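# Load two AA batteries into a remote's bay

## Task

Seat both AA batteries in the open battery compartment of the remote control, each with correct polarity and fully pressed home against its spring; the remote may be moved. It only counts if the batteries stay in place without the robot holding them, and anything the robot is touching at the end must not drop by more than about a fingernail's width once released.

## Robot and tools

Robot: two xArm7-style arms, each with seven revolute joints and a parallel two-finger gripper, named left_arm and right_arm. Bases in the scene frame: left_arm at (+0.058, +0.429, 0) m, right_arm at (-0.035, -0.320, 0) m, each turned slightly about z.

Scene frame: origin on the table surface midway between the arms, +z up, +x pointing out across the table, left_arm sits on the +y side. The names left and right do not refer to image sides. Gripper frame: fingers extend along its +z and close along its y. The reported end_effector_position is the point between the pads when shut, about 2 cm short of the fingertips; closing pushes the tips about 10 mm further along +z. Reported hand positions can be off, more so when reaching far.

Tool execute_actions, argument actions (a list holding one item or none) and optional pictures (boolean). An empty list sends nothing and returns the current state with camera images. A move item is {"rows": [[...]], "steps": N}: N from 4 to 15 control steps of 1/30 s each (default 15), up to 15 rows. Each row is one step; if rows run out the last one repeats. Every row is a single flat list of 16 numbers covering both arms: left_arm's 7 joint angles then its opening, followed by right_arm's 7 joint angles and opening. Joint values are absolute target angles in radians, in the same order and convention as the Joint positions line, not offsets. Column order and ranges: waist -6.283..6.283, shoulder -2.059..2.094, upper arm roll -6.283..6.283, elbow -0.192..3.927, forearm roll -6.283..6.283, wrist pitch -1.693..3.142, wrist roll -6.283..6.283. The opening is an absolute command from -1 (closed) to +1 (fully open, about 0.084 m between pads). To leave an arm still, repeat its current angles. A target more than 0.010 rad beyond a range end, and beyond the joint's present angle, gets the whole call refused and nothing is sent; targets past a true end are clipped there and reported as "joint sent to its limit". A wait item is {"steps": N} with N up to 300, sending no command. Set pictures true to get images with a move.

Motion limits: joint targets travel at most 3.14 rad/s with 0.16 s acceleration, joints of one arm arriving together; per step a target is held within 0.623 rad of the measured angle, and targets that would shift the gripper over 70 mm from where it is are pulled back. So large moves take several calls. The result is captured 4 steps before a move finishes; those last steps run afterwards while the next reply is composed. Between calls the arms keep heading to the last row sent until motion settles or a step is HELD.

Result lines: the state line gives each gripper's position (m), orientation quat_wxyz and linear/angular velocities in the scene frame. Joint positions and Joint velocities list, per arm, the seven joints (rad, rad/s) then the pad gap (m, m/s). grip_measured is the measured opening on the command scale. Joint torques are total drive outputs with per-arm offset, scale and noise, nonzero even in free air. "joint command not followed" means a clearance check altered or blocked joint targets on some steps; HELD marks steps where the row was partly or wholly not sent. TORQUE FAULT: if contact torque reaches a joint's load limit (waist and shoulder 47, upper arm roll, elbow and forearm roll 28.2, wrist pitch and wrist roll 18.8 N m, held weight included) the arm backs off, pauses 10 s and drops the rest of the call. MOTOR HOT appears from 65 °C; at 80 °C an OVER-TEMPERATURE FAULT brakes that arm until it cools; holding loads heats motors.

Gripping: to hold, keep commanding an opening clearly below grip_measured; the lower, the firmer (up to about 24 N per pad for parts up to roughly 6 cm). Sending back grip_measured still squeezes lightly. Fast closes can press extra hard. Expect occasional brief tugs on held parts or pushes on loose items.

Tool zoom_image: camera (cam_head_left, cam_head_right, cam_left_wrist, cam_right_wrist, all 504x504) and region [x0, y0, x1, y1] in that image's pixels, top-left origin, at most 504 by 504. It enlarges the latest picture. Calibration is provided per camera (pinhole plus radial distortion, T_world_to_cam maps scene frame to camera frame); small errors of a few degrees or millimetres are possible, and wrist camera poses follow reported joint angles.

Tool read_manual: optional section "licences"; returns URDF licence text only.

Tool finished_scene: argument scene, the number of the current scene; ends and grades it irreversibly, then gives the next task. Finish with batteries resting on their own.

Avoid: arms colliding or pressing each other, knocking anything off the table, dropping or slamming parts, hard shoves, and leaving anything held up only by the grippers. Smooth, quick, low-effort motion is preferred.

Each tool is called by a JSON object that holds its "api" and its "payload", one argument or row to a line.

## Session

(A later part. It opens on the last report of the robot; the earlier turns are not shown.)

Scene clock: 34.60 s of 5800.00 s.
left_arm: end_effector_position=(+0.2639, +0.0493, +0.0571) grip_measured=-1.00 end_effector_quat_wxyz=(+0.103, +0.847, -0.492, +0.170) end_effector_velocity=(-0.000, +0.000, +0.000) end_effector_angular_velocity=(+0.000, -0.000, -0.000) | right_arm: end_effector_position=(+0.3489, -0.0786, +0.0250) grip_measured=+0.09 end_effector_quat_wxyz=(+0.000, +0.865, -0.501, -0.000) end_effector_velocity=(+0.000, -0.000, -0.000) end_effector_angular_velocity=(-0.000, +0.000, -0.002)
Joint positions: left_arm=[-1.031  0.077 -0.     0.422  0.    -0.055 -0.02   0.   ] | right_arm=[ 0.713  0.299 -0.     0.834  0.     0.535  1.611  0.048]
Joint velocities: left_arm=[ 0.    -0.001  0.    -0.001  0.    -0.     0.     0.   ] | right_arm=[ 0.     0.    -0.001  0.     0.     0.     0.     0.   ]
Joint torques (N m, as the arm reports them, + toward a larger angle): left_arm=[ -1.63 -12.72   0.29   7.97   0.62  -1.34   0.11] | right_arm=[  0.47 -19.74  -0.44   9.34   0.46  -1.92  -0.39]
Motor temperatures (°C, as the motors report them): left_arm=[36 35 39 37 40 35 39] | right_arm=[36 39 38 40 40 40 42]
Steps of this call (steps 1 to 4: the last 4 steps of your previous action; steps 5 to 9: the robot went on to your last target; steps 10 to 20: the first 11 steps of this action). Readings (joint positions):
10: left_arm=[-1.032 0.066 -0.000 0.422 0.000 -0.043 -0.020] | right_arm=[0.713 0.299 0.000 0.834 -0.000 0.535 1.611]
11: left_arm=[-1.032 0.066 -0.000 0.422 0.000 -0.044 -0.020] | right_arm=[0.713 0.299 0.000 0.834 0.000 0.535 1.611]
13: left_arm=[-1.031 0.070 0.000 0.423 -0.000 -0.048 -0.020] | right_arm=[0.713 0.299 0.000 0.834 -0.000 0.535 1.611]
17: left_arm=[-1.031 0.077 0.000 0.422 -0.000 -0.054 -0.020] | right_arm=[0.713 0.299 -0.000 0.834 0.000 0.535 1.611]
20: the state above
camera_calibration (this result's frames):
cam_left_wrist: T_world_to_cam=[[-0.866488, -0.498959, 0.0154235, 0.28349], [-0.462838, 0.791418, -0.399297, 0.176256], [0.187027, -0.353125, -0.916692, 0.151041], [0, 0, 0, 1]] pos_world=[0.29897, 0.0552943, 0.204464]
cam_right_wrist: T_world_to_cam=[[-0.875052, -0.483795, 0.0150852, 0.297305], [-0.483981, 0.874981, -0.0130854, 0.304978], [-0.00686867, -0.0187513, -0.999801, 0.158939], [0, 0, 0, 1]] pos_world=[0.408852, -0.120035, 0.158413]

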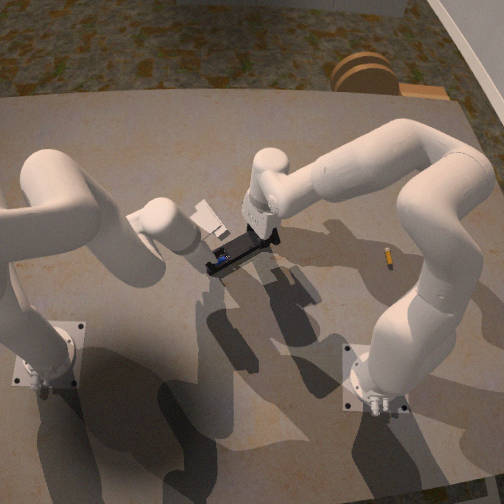

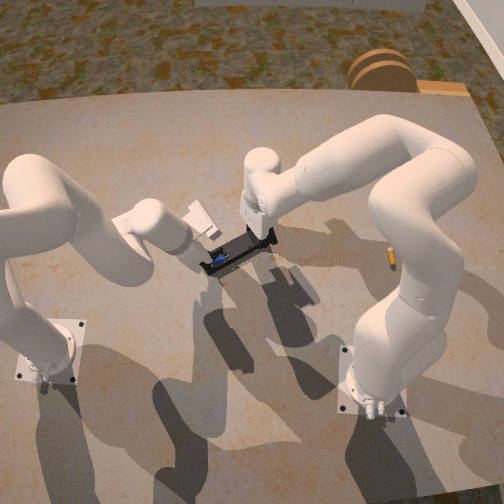

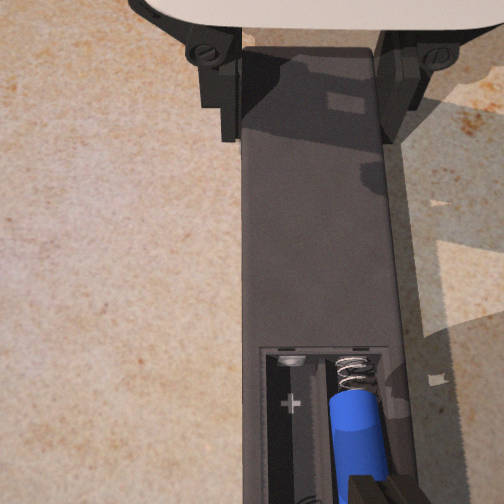

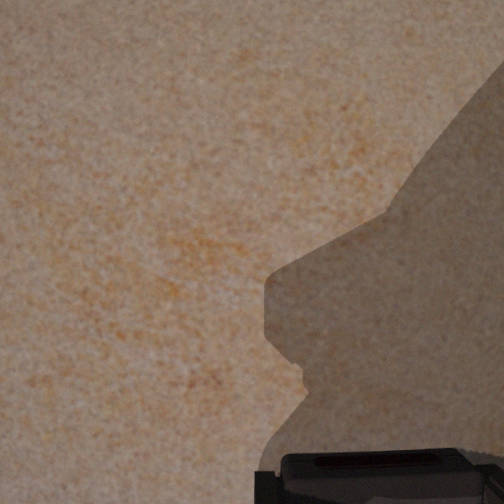

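{"api": "execute_actions", "payload": {
  "actions": [
    {"rows":[[-1.031,0.079,0,0.4222,0,-0.0568,-0.02,-1, 0.7134,0.2989,0,0.8342,0,0.5353,1.611,-0.3],[-1.031,0.081,0,0.4222,0,-0.0588,-0.02,-1, 0.7134,0.2989,0,0.8342,0,0.5353,1.611,-0.3],[-1.031,0.083,0,0.4221,0,-0.0609,-0.02,-1, 0.7134,0.2989,0,0.8342,0,0.5353,1.611,-0.3],[-1.031,0.0855,0,0.4221,0,-0.0634,-0.02,-1, 0.7134,0.2989,0,0.8342,0,0.5353,1.611,-0.3],[-1.031,0.088,0,0.4221,0,-0.0659,-0.02,-1, 0.7134,0.2989,0,0.8342,0,0.5353,1.611,-0.3]],"steps":15}
  ],
  "pictures": true
}}

{"api": "zoom_image", "payload": {
  "camera": "cam_left_wrist",
  "region": [250, 324, 430, 504]
}}

Scene clock: 35.27 s of 5800.00 s.
left_arm: end_effector_position=(+0.2644, +0.0485, +0.0552) grip_measured=-1.00 end_effector_quat_wxyz=(+0.104, +0.847, -0.492, +0.171) end_effector_velocity=(-0.000, +0.001, -0.001) end_effector_angular_velocity=(+0.003, +0.002, +0.001) | right_arm: end_effector_position=(+0.3489, -0.0787, +0.0249) grip_measured=+0.09 end_effector_quat_wxyz=(+0.000, +0.865, -0.501, -0.000) end_effector_velocity=(+0.000, -0.000, +0.000) end_effector_angular_velocity=(-0.000, -0.000, +0.000)
Joint positions: left_arm=[-1.031  0.087 -0.     0.423  0.    -0.067 -0.02   0.   ] | right_arm=[ 0.713  0.299 -0.     0.834  0.     0.535  1.611  0.048]
Joint velocities: left_arm=[-0.     0.002  0.    -0.001 -0.     0.    -0.     0.   ] | right_arm=[-0.001 -0.    -0.     0.001 -0.001  0.001 -0.     0.   ]
Joint torques (N m, as the arm reports them, + toward a larger angle): left_arm=[ -2.15 -10.63   0.31   6.39   0.72  -0.6    0.18] | right_arm=[  0.41 -20.14  -0.33   9.38   0.4   -1.89  -0.37]
Motor temperatures (°C, as the motors report them): left_arm=[36 35 39 37 40 35 39] | right_arm=[36 39 38 41 40 40 42]
Steps of this call (steps 1 to 4: the last 4 steps of your previous action; steps 5 to 9: the robot went on to your last target; steps 10 to 20: the first 11 steps of this action). Readings (joint positions):
10: left_arm=[-1.031 0.077 -0.000 0.422 0.000 -0.055 -0.020] | right_arm=[0.713 0.299 -0.000 0.834 -0.000 0.535 1.611]
11: left_arm=[-1.031 0.078 -0.000 0.422 0.000 -0.056 -0.020] | right_arm=[0.713 0.299 -0.000 0.834 -0.000 0.535 1.611]
13: left_arm=[-1.031 0.081 -0.000 0.422 0.000 -0.060 -0.020] | right_arm=[0.713 0.299 -0.000 0.834 0.000 0.535 1.611]
17: left_arm=[-1.031 0.087 -0.000 0.424 0.000 -0.067 -0.020] | right_arm=[0.713 0.299 -0.000 0.834 0.000 0.535 1.611]
20: the state above
camera_calibration (this result's frames):
cam_left_wrist: T_world_to_cam=[[-0.8665, -0.498936, 0.015506, 0.283504], [-0.462212, 0.790217, -0.40239, 0.176428], [0.188514, -0.355838, -0.915337, 0.148622], [0, 0, 0, 1]] pos_world=[0.299186, 0.0549192, 0.202636]
cam_right_wrist: T_world_to_cam=[[-0.875106, -0.483692, 0.0152274, 0.297284], [-0.483881, 0.875036, -0.0130791, 0.304963], [-0.00699826, -0.0188139, -0.999799, 0.158923], [0, 0, 0, 1]] pos_world=[0.408833, -0.12007, 0.158353]

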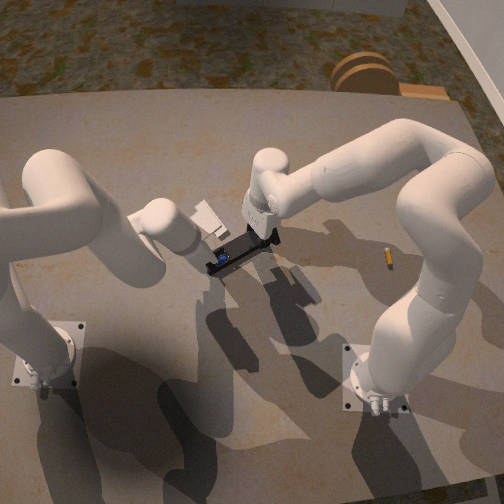

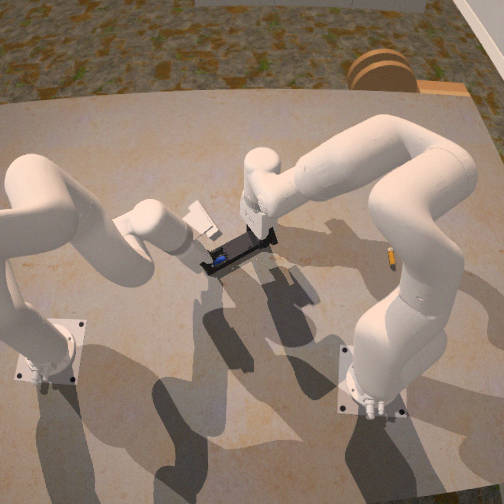

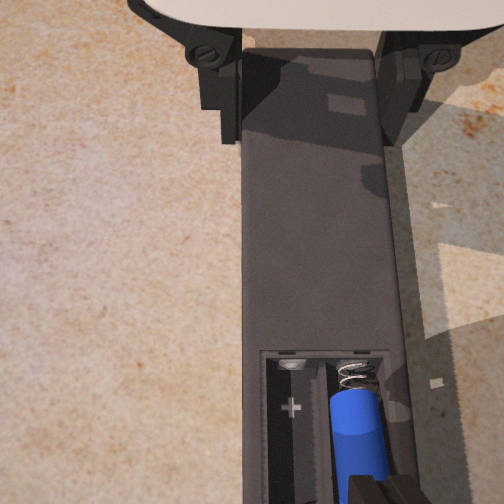

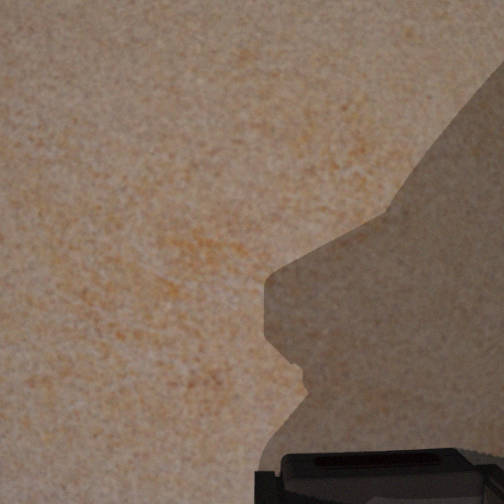

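Region (250, 324, 430, 504) of cam_left_wrist's 504x504 image, scaled by 2.800, with more detail than that image has.

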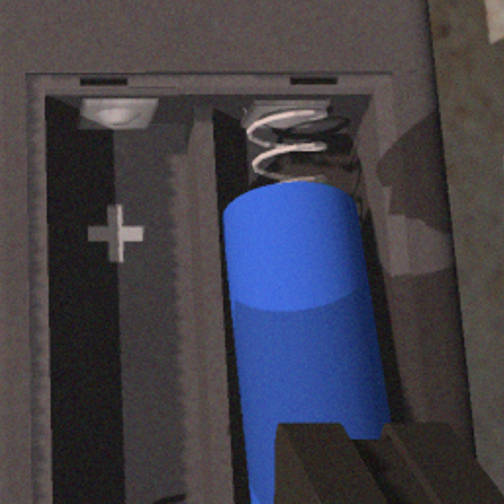

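{"api": "execute_actions", "payload": {
  "actions": [
    {"rows":[[-1.031,0.0898,0,0.4238,0,-0.066,-0.02,-1, 0.7134,0.2989,0,0.8342,0,0.5353,1.611,-0.3],[-1.031,0.0916,0,0.4255,0,-0.0661,-0.02,-1, 0.7134,0.2989,0,0.8342,0,0.5353,1.611,-0.3],[-1.031,0.0934,0,0.4273,0,-0.0661,-0.02,-1, 0.7134,0.2989,0,0.8342,0,0.5353,1.611,-0.3],[-1.031,0.0952,0,0.429,0,-0.0662,-0.02,-1, 0.7134,0.2989,0,0.8342,0,0.5353,1.611,-0.3],[-1.031,0.097,0,0.4307,0,-0.0663,-0.02,-1, 0.7134,0.2989,0,0.8342,0,0.5353,1.611,-0.3],[-1.031,0.0988,0,0.4324,0,-0.0664,-0.02,-1, 0.7134,0.2989,0,0.8342,0,0.5353,1.611,-0.3],[-1.031,0.1005,0,0.4342,0,-0.0664,-0.02,-1, 0.7134,0.2989,0,0.8342,0,0.5353,1.611,-0.3],[-1.031,0.1023,0,0.4359,0,-0.0665,-0.02,-1, 0.7134,0.2989,0,0.8342,0,0.5353,1.611,-0.3]],"steps":15}
  ],
  "pictures": true
}}

{"api": "zoom_image", "payload": {
  "camera": "cam_left_wrist",
  "region": [250, 324, 430, 504]
}}

Scene clock: 48.53 s of 5800.00 s.
left_arm: end_effector_position=(+0.2641, +0.0491, +0.0493) grip_measured=-1.00 end_effector_quat_wxyz=(+0.101, +0.848, -0.493, +0.165) end_effector_velocity=(+0.002, -0.004, +0.002) end_effector_angular_velocity=(-0.009, -0.003, +0.004) | right_arm: end_effector_position=(+0.3490, -0.0785, +0.0252) grip_measured=+0.09 end_effector_quat_wxyz=(-0.000, +0.865, -0.501, +0.000) end_effector_velocity=(-0.000, +0.000, +0.000) end_effector_angular_velocity=(-0.000, +0.000, +0.001)
Joint positions: left_arm=[-1.031  0.106 -0.     0.431  0.    -0.064 -0.02   0.   ] | right_arm=[ 0.713  0.299  0.     0.834 -0.     0.535  1.611  0.048]
Joint velocities: left_arm=[ 0.     0.006  0.     0.008 -0.002 -0.007 -0.001  0.   ] | right_arm=[ 0.001 -0.001 -0.    -0.001  0.     0.     0.    -0.   ]
Joint torques (N m, as the arm reports them, + toward a larger angle): left_arm=[ -1.88 -12.86   0.42   7.64   0.47  -1.24   0.18] | right_arm=[  0.72 -19.87   0.01   9.54   0.48  -1.96  -0.3 ]
Motor temperatures (°C, as the motors report them): left_arm=[35 35 39 36 40 35 39] | right_arm=[36 39 38 41 40 40 42]
Steps of this call (steps 1 to 4: the last 4 steps of your previous action; steps 5 to 15: the robot went on to your last target; steps 16 to 90: nothing new was sent; then 9.90 s passed at rest; steps 91 to 101: the first 11 steps of this action). Readings (joint positions):
91: left_arm=[-1.031 0.088 0.000 0.422 -0.000 -0.066 -0.020] | right_arm=[0.713 0.299 -0.000 0.834 -0.000 0.535 1.611]
92: left_arm=[-1.031 0.089 -0.000 0.423 -0.000 -0.066 -0.020] | right_arm=[0.713 0.299 -0.000 0.834 0.000 0.535 1.611]
94: left_arm=[-1.031 0.092 0.000 0.426 -0.000 -0.066 -0.020] | right_arm=[0.713 0.299 -0.000 0.834 0.000 0.535 1.611]
98: left_arm=[-1.031 0.101 -0.000 0.431 0.000 -0.064 -0.020] | right_arm=[0.713 0.299 0.000 0.834 -0.000 0.535 1.611]
101: the state above
camera_calibration (this result's frames):
cam_left_wrist: T_world_to_cam=[[-0.866393, -0.499133, 0.0151603, 0.283613], [-0.464894, 0.795133, -0.389407, 0.173242], [0.182312, -0.344428, -0.920941, 0.144879], [0, 0, 0, 1]] pos_world=[0.299846, 0.0537104, 0.196587]
cam_right_wrist: T_world_to_cam=[[-0.874885, -0.484108, 0.0146988, 0.29736], [-0.484287, 0.874811, -0.0130957, 0.305018], [-0.0065189, -0.0185757, -0.999806, 0.158991], [0, 0, 0, 1]] pos_world=[0.408908, -0.119925, 0.158584]

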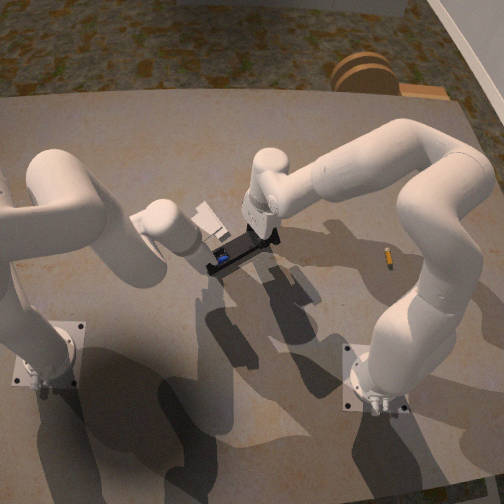

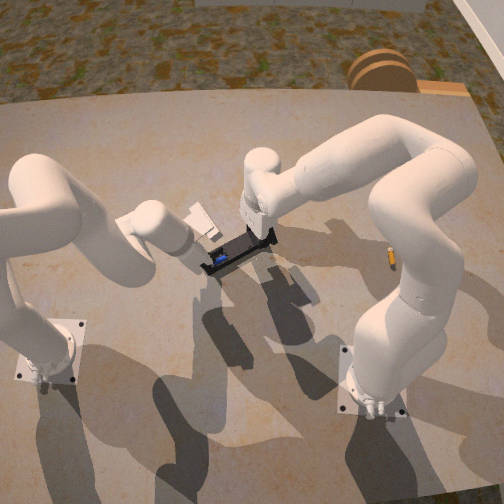

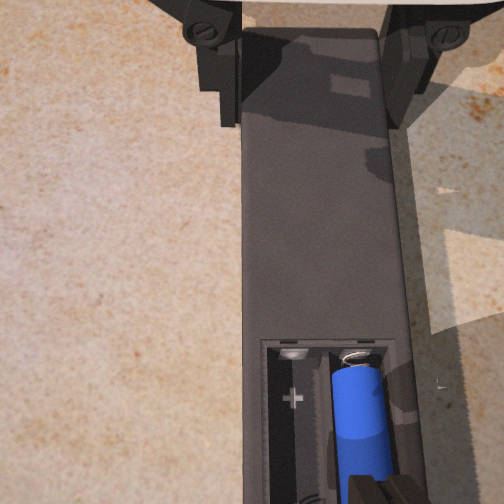

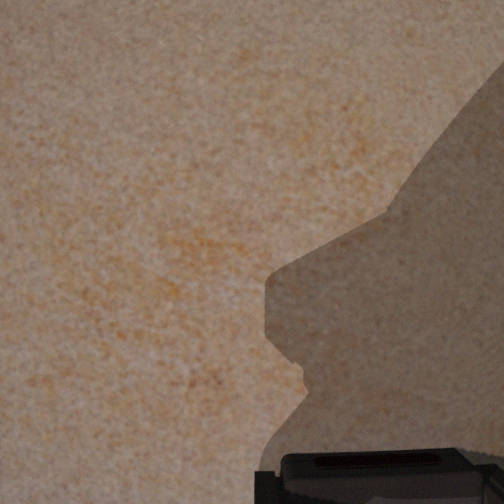

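Region (250, 324, 430, 504) of cam_left_wrist's 504x504 image, scaled by 2.800, with more detail than that image has.

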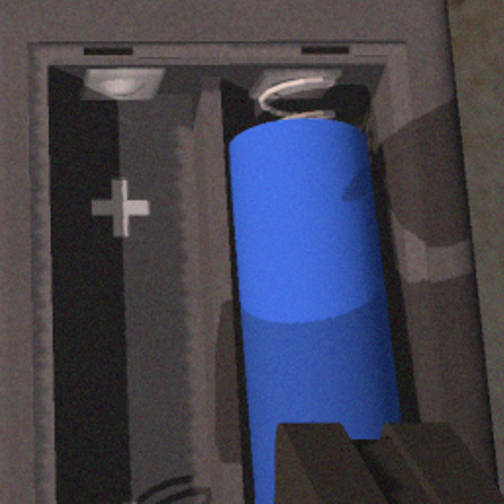

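{"api": "execute_actions", "payload": {
  "actions": []
}}

{"api": "zoom_image", "payload": {
  "camera": "cam_left_wrist",
  "region": [250, 324, 430, 504]
}}

{"api": "zoom_image", "payload": {
  "camera": "cam_head_right",
  "region": [180, 220, 260, 290]
}}

Scene clock: 48.67 s of 5800.00 s.
left_arm: end_effector_position=(+0.2646, +0.0480, +0.0505) grip_measured=-1.00 end_effector_quat_wxyz=(+0.101, +0.848, -0.493, +0.167) end_effector_velocity=(+0.007, -0.013, +0.013) end_effector_angular_velocity=(-0.036, -0.020, -0.000) | right_arm: end_effector_position=(+0.3490, -0.0786, +0.0251) grip_measured=+0.09 end_effector_quat_wxyz=(-0.000, +0.865, -0.501, +0.000) end_effector_velocity=(+0.000, +0.001, +0.000) end_effector_angular_velocity=(+0.001, -0.001, -0.001)
Joint positions: left_arm=[-1.031  0.105 -0.     0.433  0.    -0.064 -0.02   0.   ] | right_arm=[ 0.713  0.299 -0.     0.834 -0.     0.535  1.611  0.048]
Joint velocities: left_arm=[ 0.    -0.01   0.     0.019  0.001 -0.012  0.001  0.   ] | right_arm=[-0.001  0.     0.001  0.001  0.001 -0.001  0.001 -0.   ]
Joint torques (N m, as the arm reports them, + toward a larger angle): left_arm=[ -1.79 -12.97   0.41   7.88   0.59  -1.44   0.13] | right_arm=[  0.8  -19.99   0.07   9.54   0.48  -1.91  -0.31]
Motor temperatures (°C, as the motors report them): left_arm=[35 35 39 36 40 35 39] | right_arm=[36 39 38 41 40 40 42]
Kept back: nothing.
Steps of this call (steps 1 to 4: the last 4 steps of your previous action). Readings (joint positions):
1: left_arm=[-1.031 0.105 -0.000 0.432 0.000 -0.064 -0.020] | right_arm=[0.713 0.299 0.000 0.834 -0.000 0.535 1.611]
2: left_arm=[-1.031 0.105 -0.000 0.432 0.000 -0.064 -0.020] | right_arm=[0.713 0.299 -0.000 0.834 -0.000 0.535 1.611]
4: the state above
camera_calibration (this result's frames):
cam_left_wrist: T_world_to_cam=[[-0.86643, -0.499067, 0.0152448, 0.28356], [-0.464235, 0.793967, -0.392559, 0.17481], [0.183809, -0.347202, -0.9196, 0.145112], [0, 0, 0, 1]] pos_world=[0.300164, 0.0531053, 0.197745]
cam_right_wrist: T_world_to_cam=[[-0.875009, -0.483881, 0.0147857, 0.297388], [-0.484062, 0.874936, -0.0130937, 0.305007], [-0.00660072, -0.0186143, -0.999805, 0.158965], [0, 0, 0, 1]] pos_world=[0.408909, -0.120002, 0.158531]

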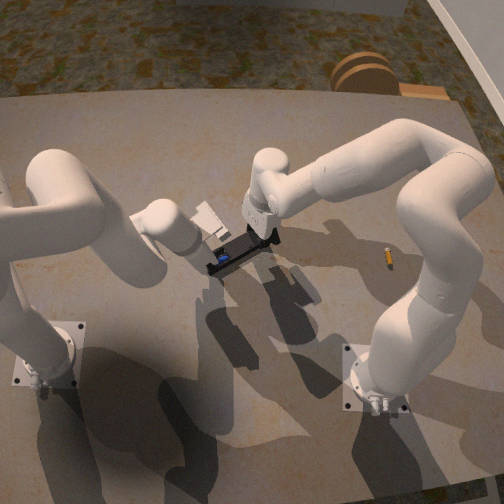

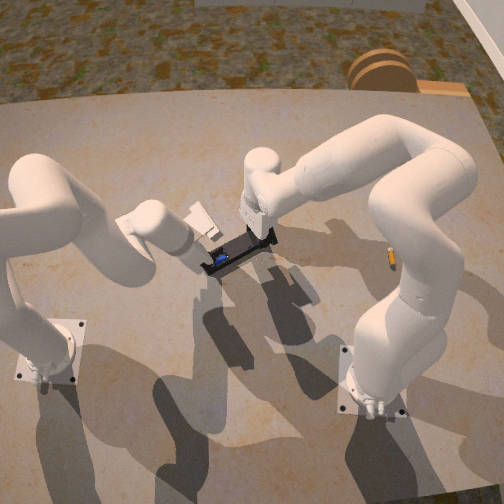

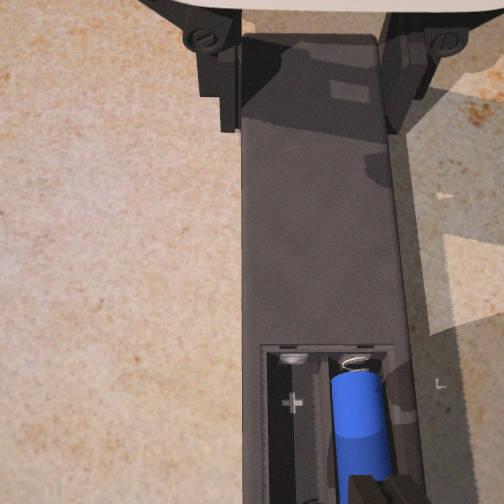

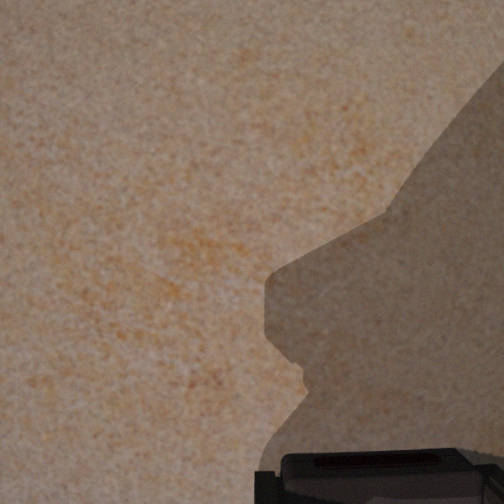

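Region (250, 324, 430, 504) of cam_left_wrist's 504x504 image, scaled by 2.800, with more detail than that image has.

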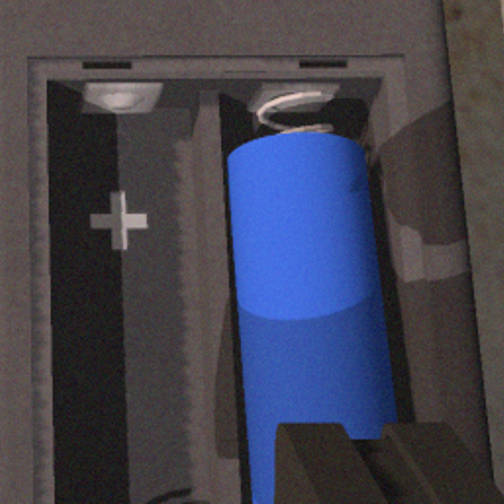

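Region (180, 220, 260, 290) of cam_head_right's 504x504 image, scaled by 6.300, with more detail than that image has; it fills the top 441 rows of this view, and the rest is white.

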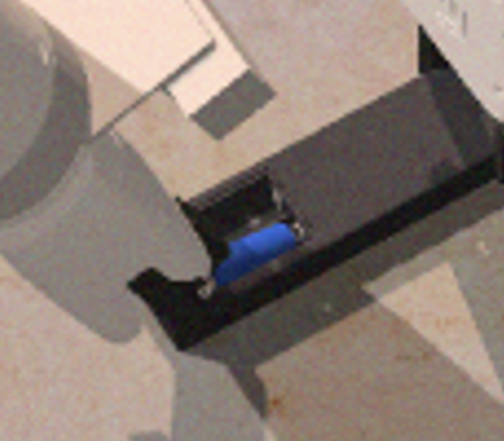

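{"api": "execute_actions", "payload": {
  "actions": [
    {"steps":15}
  ],
  "pictures": true
}}

{"api": "zoom_image", "payload": {
  "camera": "cam_left_wrist",
  "region": [250, 324, 430, 504]
}}

{"api": "zoom_image", "payload": {
  "camera": "cam_head_left",
  "region": [180, 220, 260, 290]
}}

Scene clock: 51.10 s of 5800.00 s.
left_arm: end_effector_position=(+0.2658, +0.0460, +0.0528) grip_measured=-1.00 end_effector_quat_wxyz=(+0.103, +0.847, -0.492, +0.170) end_effector_velocity=(+0.001, -0.001, +0.000) end_effector_angular_velocity=(-0.002, +0.000, +0.003) | right_arm: end_effector_position=(+0.3489, -0.0786, +0.0250) grip_measured=+0.09 end_effector_quat_wxyz=(-0.000, +0.865, -0.501, -0.000) end_effector_velocity=(-0.000, +0.000, +0.000) end_effector_angular_velocity=(+0.000, +0.000, -0.001)
Joint positions: left_arm=[-1.031  0.102 -0.     0.436 -0.    -0.066 -0.02   0.   ] | right_arm=[ 0.713  0.299 -0.     0.834 -0.     0.535  1.611  0.048]
Joint velocities: left_arm=[ 0.001  0.001  0.     0.002 -0.001  0.    -0.001  0.   ] | right_arm=[-0.    -0.     0.     0.     0.     0.     0.001  0.   ]
Joint torques (N m, as the arm reports them, + toward a larger angle): left_arm=[ -1.85 -13.12   0.17   7.81   0.63  -1.41   0.14] | right_arm=[  0.38 -19.8   -0.49   9.33   0.47  -1.8   -0.35]
Motor temperatures (°C, as the motors report them): left_arm=[35 35 39 36 40 35 39] | right_arm=[36 39 38 41 40 40 42]
Kept back: nothing.
Steps of this call (steps 1 to 15: the robot went on to your last target; steps 16 to 73: nothing new was sent). Readings (joint positions):
1: left_arm=[-1.031 0.104 -0.000 0.434 0.000 -0.065 -0.020] | right_arm=[0.713 0.299 0.000 0.834 -0.000 0.535 1.611]
2: left_arm=[-1.031 0.104 0.000 0.434 -0.000 -0.065 -0.020] | right_arm=[0.713 0.299 0.000 0.834 0.000 0.535 1.611]
4: left_arm=[-1.031 0.103 0.000 0.435 -0.000 -0.066 -0.020] | right_arm=[0.714 0.299 0.000 0.834 0.000 0.535 1.611]
8: left_arm=[-1.031 0.103 0.000 0.436 -0.000 -0.066 -0.020] | right_arm=[0.714 0.299 0.000 0.834 0.000 0.535 1.611]
73: the state above
All arms were judged still, so your last target was given up. Only a new action makes them travel on or press farther. Fingers that are still opening or closing keep moving.
camera_calibration (this result's frames):
cam_left_wrist: T_world_to_cam=[[-0.866463, -0.499003, 0.0154226, 0.283479], [-0.462881, 0.791402, -0.399279, 0.178048], [0.187036, -0.3531, -0.9167, 0.145633], [0, 0, 0, 1]] pos_world=[0.3008, 0.0519725, 0.200221]
cam_right_wrist: T_world_to_cam=[[-0.875025, -0.483843, 0.0150727, 0.297295], [-0.484029, 0.874954, -0.0130755, 0.30497], [-0.00686144, -0.0187371, -0.999801, 0.158944], [0, 0, 0, 1]] pos_world=[0.408845, -0.120013, 0.158419]

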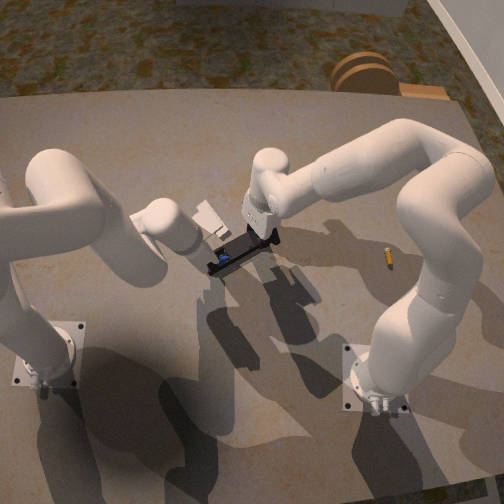

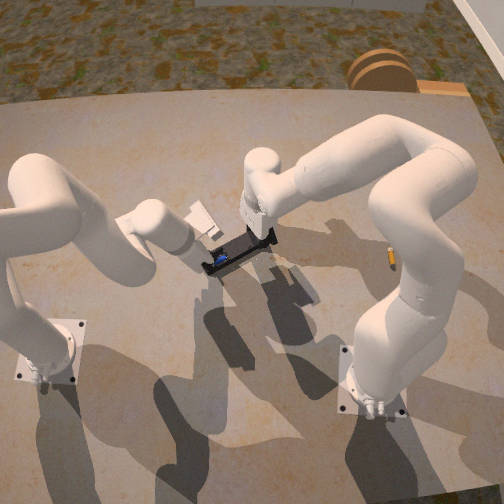

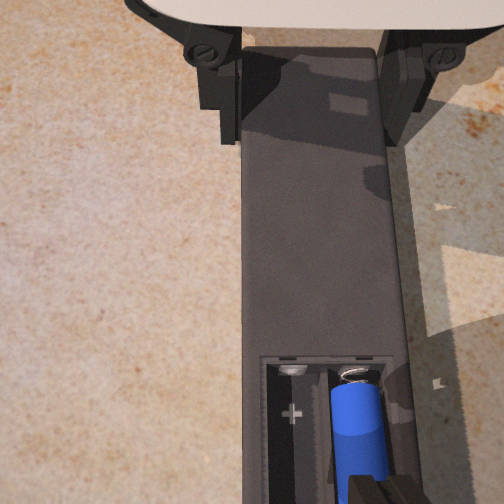

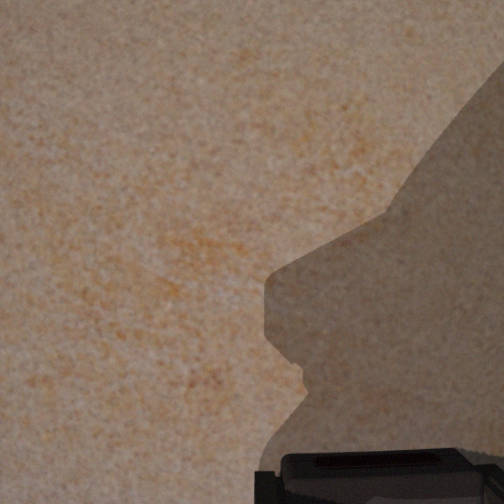

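Region (250, 324, 430, 504) of cam_left_wrist's 504x504 image, scaled by 2.800, with more detail than that image has.

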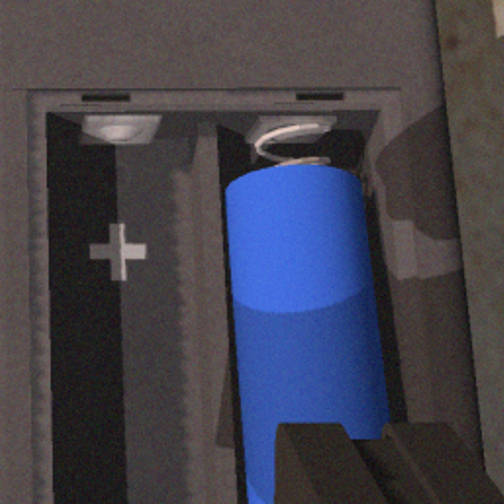

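Region (180, 220, 260, 290) of cam_head_left's 504x504 image, scaled by 6.300, with more detail than that image has; it fills the top 441 rows of this view, and the rest is white.

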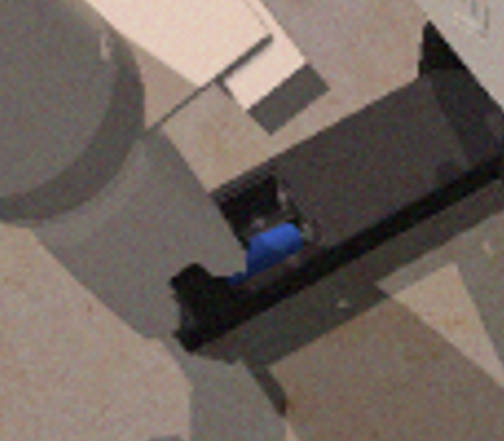

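{"api": "execute_actions", "payload": {
  "actions": [
    {"rows":[[-1.031,0.095,0,0.436,0,-0.059,-0.02,-1, 0.7134,0.2989,0,0.8342,0,0.5353,1.611,-0.3],[-1.031,0.083,0,0.436,0,-0.047,-0.02,-1, 0.7134,0.2989,0,0.8342,0,0.5353,1.611,-0.3],[-1.031,0.07,0,0.436,0,-0.034,-0.02,-1, 0.7134,0.2989,0,0.8342,0,0.5353,1.611,-0.3],[-1.031,0.057,0,0.436,0,-0.021,-0.02,-1, 0.7134,0.2989,0,0.8342,0,0.5353,1.611,-0.3],[-1.031,0.054,0,0.455,0,0.04,-0.02,-1, 0.7134,0.2989,0,0.8342,0,0.5353,1.611,-0.3],[-1.031,0.051,0,0.48,0,0.11,-0.02,-1, 0.7134,0.2989,0,0.8342,0,0.5353,1.611,-0.3],[-1.031,0.047,0,0.51,0,0.195,-0.02,-1, 0.7134,0.2989,0,0.8342,0,0.5353,1.611,-0.3],[-1.031,0.043,0,0.54,0,0.285,-0.02,-1, 0.7134,0.2989,0,0.8342,0,0.5353,1.611,-0.3],[-1.031,0.039,0,0.57,0,0.375,-0.02,-1, 0.7134,0.2989,0,0.8342,0,0.5353,1.611,-0.3],[-1.031,0.035,0,0.6,0,0.465,-0.02,-1, 0.7134,0.2989,0,0.8342,0,0.5353,1.611,-0.3],[-1.031,0.031,0,0.625,0,0.54,-0.02,-1, 0.7134,0.2989,0,0.8342,0,0.5353,1.611,-0.3],[-1.031,0.028,0,0.645,0,0.6,-0.02,-1, 0.7134,0.2989,0,0.8342,0,0.5353,1.611,-0.3],[-1.031,0.0269,0,0.6536,0,0.6267,-0.02,-1, 0.7134,0.2989,0,0.8342,0,0.5353,1.611,-0.3]],"steps":15}
  ]
}}

{"api": "execute_actions", "payload": {
  "actions": [
    {"steps":15}
  ],
  "pictures": true
}}

{"api": "zoom_image", "payload": {
  "camera": "cam_left_wrist",
  "region": [230, 230, 480, 480]
}}

Scene clock: 52.00 s of 5800.00 s.
left_arm: end_effector_position=(+0.2601, +0.0565, +0.0624) grip_measured=-1.00 end_effector_quat_wxyz=(+0.057, +0.859, -0.499, +0.093) end_effector_velocity=(-0.043, +0.079, +0.044) end_effector_angular_velocity=(+1.153, +0.628, +0.002) | right_arm: end_effector_position=(+0.3489, -0.0786, +0.0250) grip_measured=+0.09 end_effector_quat_wxyz=(-0.000, +0.865, -0.501, -0.000) end_effector_velocity=(+0.000, -0.001, -0.000) end_effector_angular_velocity=(+0.000, +0.001, -0.003)
Joint positions: left_arm=[-1.031  0.044  0.     0.533  0.     0.269 -0.02   0.   ] | right_arm=[ 0.713  0.299 -0.     0.834 -0.     0.535  1.611  0.048]
Joint velocities: left_arm=[ 0.001 -0.103  0.     0.8   -0.002  2.215  0.001  0.   ] | right_arm=[-0.002 -0.    -0.    -0.001  0.001  0.     0.    -0.   ]
Joint torques (N m, as the arm reports them, + toward a larger angle): left_arm=[ -2.   -13.89   0.41   9.06   0.49  -1.13   0.21] | right_arm=[  0.37 -19.62  -0.42   9.32   0.5   -1.85  -0.36]
Motor temperatures (°C, as the motors report them): left_arm=[35 35 39 36 40 35 39] | right_arm=[36 39 38 41 40 40 42]
Steps of this call (steps 1 to 16: nothing new was sent; steps 17 to 27: the first 11 steps of this action). Readings (joint positions):
17: left_arm=[-1.031 0.102 0.000 0.436 0.000 -0.066 -0.020] | right_arm=[0.713 0.299 -0.000 0.834 -0.000 0.535 1.611]
18: left_arm=[-1.031 0.099 0.000 0.436 0.000 -0.062 -0.020] | right_arm=[0.713 0.299 -0.000 0.834 -0.000 0.535 1.611]
20: left_arm=[-1.031 0.083 0.000 0.435 -0.000 -0.045 -0.020] | right_arm=[0.713 0.299 -0.000 0.834 -0.000 0.535 1.611]
24: left_arm=[-1.031 0.052 -0.000 0.462 -0.000 0.072 -0.020] | right_arm=[0.713 0.299 -0.000 0.834 -0.000 0.535 1.611]
27: the state above

Scene clock: 52.50 s of 5800.00 s.
left_arm: end_effector_position=(+0.2487, +0.0774, +0.0747) grip_measured=-1.00 end_effector_quat_wxyz=(-0.000, +0.865, -0.502, -0.000) end_effector_velocity=(+0.002, -0.004, +0.004) end_effector_angular_velocity=(-0.009, -0.004, +0.001) | right_arm: end_effector_position=(+0.3489, -0.0786, +0.0250) grip_measured=+0.09 end_effector_quat_wxyz=(-0.000, +0.865, -0.501, -0.000) end_effector_velocity=(+0.000, -0.000, -0.000) end_effector_angular_velocity=(+0.001, +0.001, -0.001)
Joint positions: left_arm=[-1.031  0.027  0.     0.653 -0.     0.626 -0.02   0.   ] | right_arm=[ 0.713  0.299 -0.     0.834 -0.     0.535  1.611  0.048]
Joint velocities: left_arm=[ 0.001 -0.003 -0.     0.008 -0.001  0.001  0.001  0.   ] | right_arm=[-0.001  0.001 -0.     0.001  0.002  0.    -0.001 -0.   ]
Joint torques (N m, as the arm reports them, + toward a larger angle): left_arm=[ -1.94 -13.89   0.28   9.81   0.66  -0.95  -0.09] | right_arm=[  0.47 -19.76  -0.52   9.35   0.41  -1.83  -0.34]
Motor temperatures (°C, as the motors report them): left_arm=[35 35 39 36 40 35 39] | right_arm=[36 39 38 41 40 40 42]
Kept back: nothing.
Steps of this call (steps 1 to 4: the last 4 steps of your previous action; steps 5 to 15: the robot went on to your last target). Readings (joint positions):
1: left_arm=[-1.031 0.041 0.000 0.560 0.000 0.345 -0.020] | right_arm=[0.713 0.299 -0.000 0.834 -0.000 0.535 1.611]
2: left_arm=[-1.031 0.037 0.000 0.586 0.000 0.420 -0.020] | right_arm=[0.713 0.299 -0.000 0.834 -0.000 0.535 1.611]
4: left_arm=[-1.031 0.030 -0.000 0.630 0.000 0.547 -0.020] | right_arm=[0.713 0.299 -0.000 0.834 -0.000 0.535 1.611]
8: left_arm=[-1.031 0.026 -0.000 0.654 0.000 0.623 -0.020] | right_arm=[0.713 0.299 -0.000 0.834 -0.000 0.535 1.611]
15: the state above
camera_calibration (this result's frames):
cam_left_wrist: T_world_to_cam=[[-0.864504, -0.502604, 0.00468168, 0.284613], [-0.502625, 0.864445, -0.0101338, 0.129127], [0.00104622, -0.0111138, -0.999938, 0.205951], [0, 0, 0, 1]] pos_world=[0.310736, 0.0337135, 0.205914]
cam_right_wrist: T_world_to_cam=[[-0.875024, -0.483845, 0.015072, 0.297294], [-0.484031, 0.874953, -0.0130745, 0.304969], [-0.00686122, -0.0187358, -0.999801, 0.158944], [0, 0, 0, 1]] pos_world=[0.408844, -0.120011, 0.158419]

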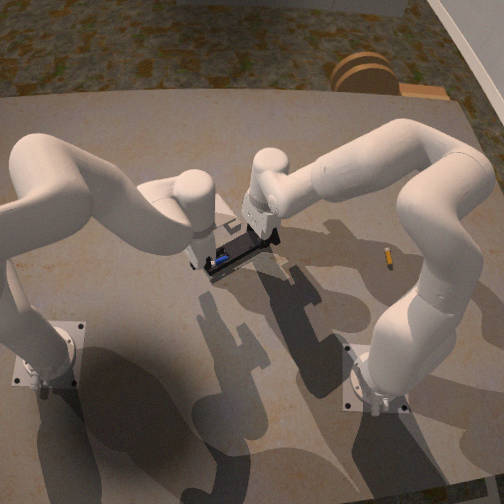

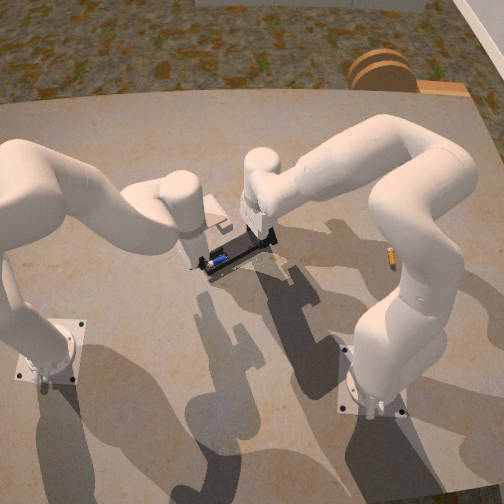

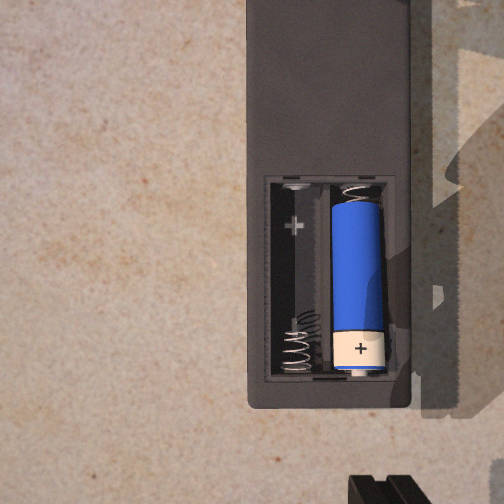

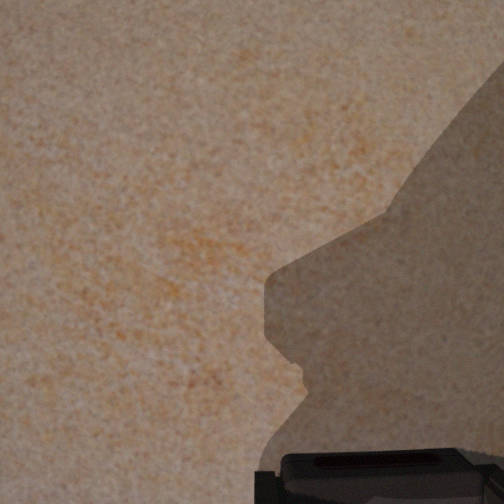

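Region (230, 230, 480, 480) of cam_left_wrist's 504x504 image, scaled by 2.016, with more detail than that image has.

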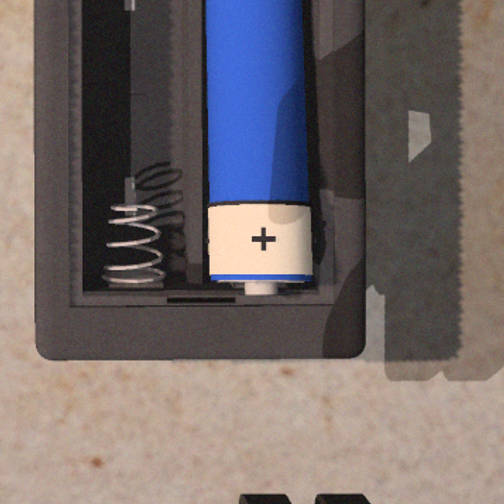

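{"api": "zoom_image", "payload": {
  "camera": "cam_left_wrist",
  "region": [240, 165, 460, 415]
}}

{"api": "zoom_image", "payload": {
  "camera": "cam_head_right",
  "region": [185, 230, 255, 290]
}}

Region (240, 165, 460, 415) of cam_left_wrist's 504x504 image, scaled by 2.016, with more detail than that image has; it fills the left 444 columns of this view, and the rest is white.

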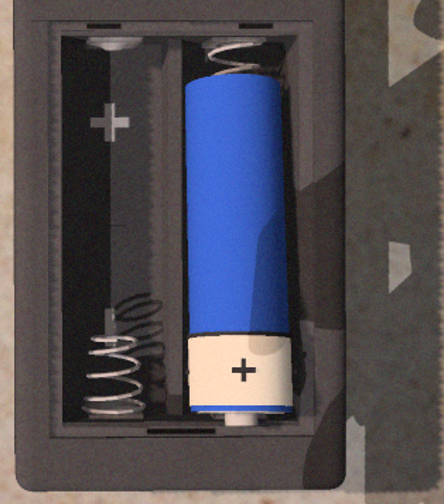

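Region (185, 230, 255, 290) of cam_head_right's 504x504 image, scaled by 7.200, with more detail than that image has; it fills the top 432 rows of this view, and the rest is white.

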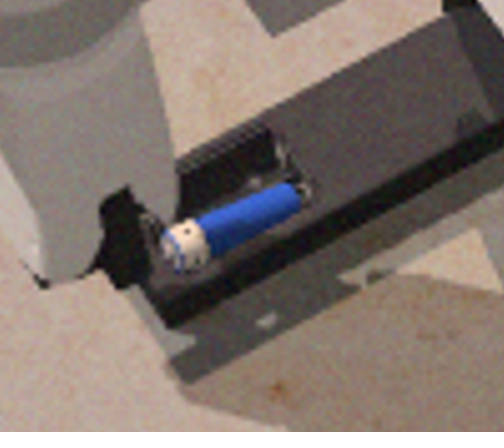

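{"api": "execute_actions", "payload": {
  "actions": []
}}

Scene clock: 53.47 s of 5800.00 s.
left_arm: end_effector_position=(+0.2488, +0.0771, +0.0750) grip_measured=-1.00 end_effector_quat_wxyz=(-0.000, +0.865, -0.502, +0.000) end_effector_velocity=(+0.000, -0.000, +0.000) end_effector_angular_velocity=(-0.001, -0.000, +0.001) | right_arm: end_effector_position=(+0.3489, -0.0786, +0.0250) grip_measured=+0.09 end_effector_quat_wxyz=(-0.000, +0.865, -0.501, -0.000) end_effector_velocity=(+0.000, -0.001, +0.000) end_effector_angular_velocity=(+0.000, -0.000, -0.001)
Joint positions: left_arm=[-1.031  0.027  0.     0.654 -0.     0.627 -0.02   0.   ] | right_arm=[ 0.713  0.299 -0.     0.834 -0.     0.535  1.611  0.048]
Joint velocities: left_arm=[-0.    -0.     0.     0.001 -0.    -0.    -0.001  0.   ] | right_arm=[-0.002 -0.     0.    -0.     0.    -0.    -0.    -0.   ]
Joint torques (N m, as the arm reports them, + toward a larger angle): left_arm=[ -1.67 -13.57   0.27   9.7    0.56  -0.84   0.02] | right_arm=[  0.3  -19.82  -0.5    9.36   0.39  -1.88  -0.29]
Motor temperatures (°C, as the motors report them): left_arm=[35 35 39 36 40 35 39] | right_arm=[36 39 38 41 40 40 42]
Kept back: nothing.
Steps of this call (steps 1 to 15: the robot went on to your last target; steps 16 to 29: nothing new was sent). Readings (joint positions):
1: left_arm=[-1.031 0.027 0.000 0.653 -0.000 0.626 -0.020] | right_arm=[0.713 0.299 -0.000 0.834 -0.000 0.535 1.611]
2: left_arm=[-1.031 0.027 -0.000 0.653 0.000 0.626 -0.020] | right_arm=[0.713 0.299 -0.000 0.834 -0.000 0.535 1.611]
4: left_arm=[-1.031 0.027 -0.000 0.653 0.000 0.627 -0.020] | right_arm=[0.713 0.299 -0.000 0.834 -0.000 0.535 1.611]
8: left_arm=[-1.031 0.027 0.000 0.653 0.000 0.627 -0.020] | right_arm=[0.713 0.299 -0.000 0.834 -0.000 0.535 1.611]
29: the state above
All arms were judged still, so your last target was given up. Only a new action makes them travel on or press farther. Fingers that are still opening or closing keep moving.
camera_calibration (this result's frames):
cam_left_wrist: T_world_to_cam=[[-0.86451, -0.502593, 0.00470059, 0.284598], [-0.502613, 0.864444, -0.0108023, 0.129499], [0.00136574, -0.0117012, -0.999931, 0.20626], [0, 0, 0, 1]] pos_world=[0.310844, 0.0335056, 0.206306]
cam_right_wrist: T_world_to_cam=[[-0.875024, -0.483845, 0.0150717, 0.297294], [-0.484031, 0.874953, -0.0130744, 0.304968], [-0.00686109, -0.0187356, -0.999801, 0.158944], [0, 0, 0, 1]] pos_world=[0.408844, -0.120011, 0.158419]

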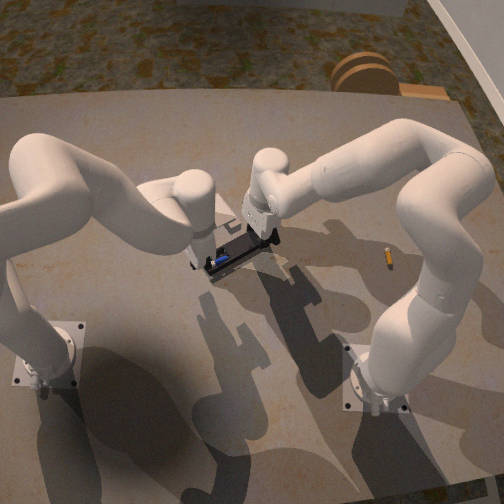

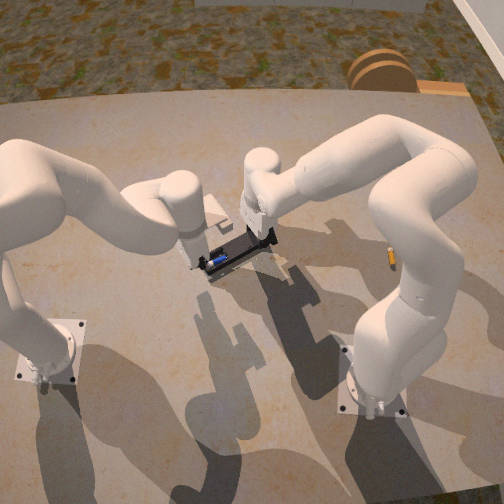

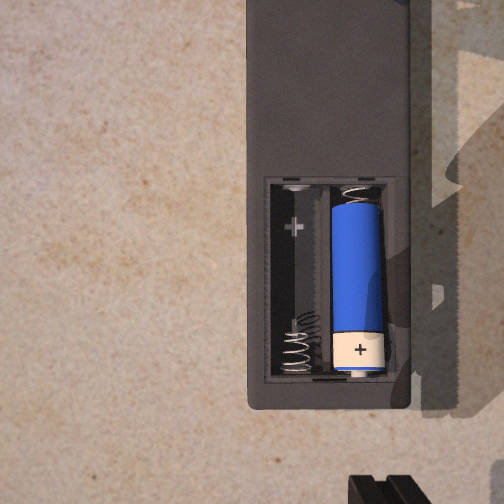

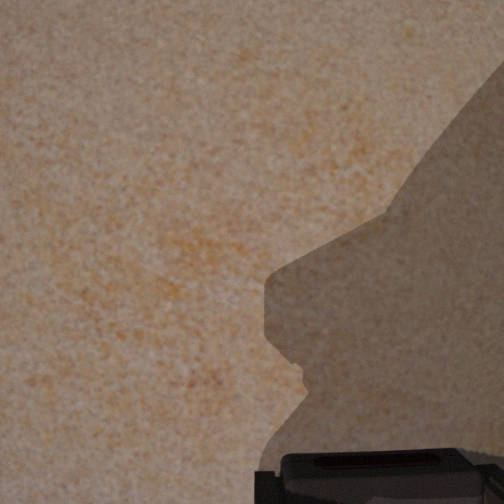

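{"api": "execute_actions", "payload": {
  "actions": [
    {"rows":[[-1.031,0.07,0,0.70,0,0.62,-0.02,-1,0.7134,0.2989,0,0.8342,0,0.5353,1.611,-0.3],[-1.031,0.12,0,0.75,0,0.62,-0.02,-1,0.7134,0.2989,0,0.8342,0,0.5353,1.611,-0.3],[-1.031,0.17,0,0.79,0,0.615,-0.02,-1,0.7134,0.2989,0,0.8342,0,0.5353,1.611,-0.3],[-1.031,0.2144,0,0.8271,0,0.6127,-0.02,-1,0.7134,0.2989,0,0.8342,0,0.5353,1.611,-0.3],[-1.031,0.2144,0,0.8271,0,0.6127,-0.02,-1,0.7134,0.2989,0,0.8342,0,0.5353,1.611,-0.3],[-1.031,0.2144,0,0.8271,0,0.6127,-0.02,-1,0.7134,0.2989,0,0.8342,0,0.5353,1.611,-0.3],[-1.031,0.2144,0,0.8271,0,0.6127,-0.02,-1,0.7134,0.2989,0,0.8342,0,0.5353,1.611,-0.3],[-1.031,0.2144,0,0.8271,0,0.6127,-0.02,-1,0.7134,0.2989,0,0.8342,0,0.5353,1.611,-0.3],[-1.031,0.221,0,0.826,0,0.605,-0.02,-1,0.7134,0.2989,0,0.8342,0,0.5353,1.611,-0.3],[-1.031,0.228,0,0.825,0,0.597,-0.02,-1,0.7134,0.2989,0,0.8342,0,0.5353,1.611,-0.3],[-1.031,0.235,0,0.8245,0,0.5895,-0.02,-1,0.7134,0.2989,0,0.8342,0,0.5353,1.611,-0.3],[-1.031,0.2414,0,0.8235,0,0.5821,-0.02,-1,0.7134,0.2989,0,0.8342,0,0.5353,1.611,-0.3]],"steps":15}
  ]
}}

{"api": "execute_actions", "payload": {
  "actions": [
    {"rows":[[-1.031,0.2414,0,0.8235,0,0.5821,-0.02,-1,0.7134,0.2989,0,0.8342,0,0.5353,1.611,-0.3],[-1.031,0.2414,0,0.8235,0,0.5821,-0.02,-1,0.7134,0.2989,0,0.8342,0,0.5353,1.611,-0.3],[-1.031,0.2414,0,0.8235,0,0.5821,-0.02,-1,0.7134,0.2989,0,0.8342,0,0.5353,1.611,-0.3],[-1.031,0.244,0,0.823,0,0.579,-0.02,-1,0.7134,0.2989,0,0.8342,0,0.5353,1.611,-0.3],[-1.031,0.2464,0,0.8228,0,0.5764,-0.02,-1,0.7134,0.2989,0,0.8342,0,0.5353,1.611,-0.3]],"steps":15}
  ]
}}

Scene clock: 54.47 s of 5800.00 s.
left_arm: end_effector_position=(+0.2726, +0.0335, +0.0513) grip_measured=-1.00 end_effector_quat_wxyz=(-0.000, +0.865, -0.502, -0.000) end_effector_velocity=(+0.009, -0.022, -0.041) end_effector_angular_velocity=(-0.066, -0.036, -0.007) | right_arm: end_effector_position=(+0.3489, -0.0786, +0.0250) grip_measured=+0.09 end_effector_quat_wxyz=(-0.000, +0.865, -0.501, -0.000) end_effector_velocity=(+0.000, -0.000, -0.000) end_effector_angular_velocity=(+0.000, +0.000, -0.002)
Joint positions: left_arm=[-1.031  0.223  0.     0.825 -0.     0.603 -0.02   0.   ] | right_arm=[ 0.713  0.299 -0.     0.834  0.     0.535  1.611  0.048]
Joint velocities: left_arm=[-0.002  0.126 -0.004  0.002  0.002 -0.198 -0.001  0.   ] | right_arm=[-0.001  0.    -0.     0.     0.001  0.     0.    -0.   ]
Joint torques (N m, as the arm reports them, + toward a larger angle): left_arm=[ -1.85 -14.48   0.2    8.66   0.68  -0.92   0.05] | right_arm=[  0.51 -19.86  -0.5    9.28   0.46  -1.87  -0.35]
Motor temperatures (°C, as the motors report them): left_arm=[35 35 39 36 40 35 39] | right_arm=[36 39 38 41 40 40 42]
Steps of this call (steps 1 to 19: nothing new was sent; steps 20 to 30: the first 11 steps of this action). Readings (joint positions):
20: left_arm=[-1.031 0.027 -0.000 0.654 -0.000 0.627 -0.020] | right_arm=[0.713 0.299 -0.000 0.834 0.000 0.535 1.611]
21: left_arm=[-1.031 0.034 -0.000 0.661 -0.000 0.626 -0.020] | right_arm=[0.713 0.299 -0.000 0.834 -0.000 0.535 1.611]
23: left_arm=[-1.031 0.090 -0.000 0.719 -0.000 0.621 -0.020] | right_arm=[0.713 0.299 -0.000 0.834 -0.000 0.535 1.611]
27: left_arm=[-1.031 0.213 0.000 0.824 0.000 0.612 -0.020] | right_arm=[0.713 0.299 -0.000 0.834 -0.000 0.535 1.611]
30: the state above

Scene clock: 54.97 s of 5800.00 s.
left_arm: end_effector_position=(+0.2734, +0.0322, +0.0434) grip_measured=-1.00 end_effector_quat_wxyz=(+0.001, +0.865, -0.502, +0.002) end_effector_velocity=(-0.001, +0.000, -0.002) end_effector_angular_velocity=(+0.002, +0.002, +0.000) | right_arm: end_effector_position=(+0.3488, -0.0787, +0.0248) grip_measured=+0.09 end_effector_quat_wxyz=(+0.000, +0.865, -0.501, -0.000) end_effector_velocity=(-0.000, +0.000, +0.000) end_effector_angular_velocity=(+0.000, -0.000, -0.000)
Joint positions: left_arm=[-1.031  0.244  0.     0.824  0.     0.577 -0.02   0.   ] | right_arm=[ 0.713  0.299 -0.     0.834  0.     0.535  1.611  0.048]
Joint velocities: left_arm=[-0.001  0.003 -0.    -0.    -0.001 -0.002  0.     0.   ] | right_arm=[ 0.    -0.001  0.    -0.    -0.     0.     0.001 -0.   ]
Joint torques (N m, as the arm reports them, + toward a larger angle): left_arm=[ -2.19 -11.63  -0.07   6.4    0.73  -0.71   0.16] | right_arm=[  0.57 -20.6   -0.42   9.63   0.22  -1.93  -0.43]
Motor temperatures (°C, as the motors report them): left_arm=[35 35 39 36 40 35 39] | right_arm=[36 39 38 41 40 40 42]
Steps of this call (steps 1 to 4: the last 4 steps of your previous action; steps 5 to 15: the first 11 steps of this action). Readings (joint positions):
5: left_arm=[-1.031 0.239 -0.000 0.824 -0.000 0.582 -0.020] | right_arm=[0.713 0.299 -0.000 0.834 0.000 0.535 1.611]
6: left_arm=[-1.031 0.240 -0.000 0.824 -0.000 0.582 -0.020] | right_arm=[0.713 0.299 -0.000 0.834 0.000 0.535 1.611]
8: left_arm=[-1.031 0.240 -0.000 0.824 -0.000 0.582 -0.020] | right_arm=[0.713 0.299 -0.000 0.834 0.000 0.535 1.611]
12: left_arm=[-1.031 0.244 0.000 0.824 0.000 0.577 -0.020] | right_arm=[0.713 0.299 -0.000 0.834 0.000 0.535 1.611]
15: the state above


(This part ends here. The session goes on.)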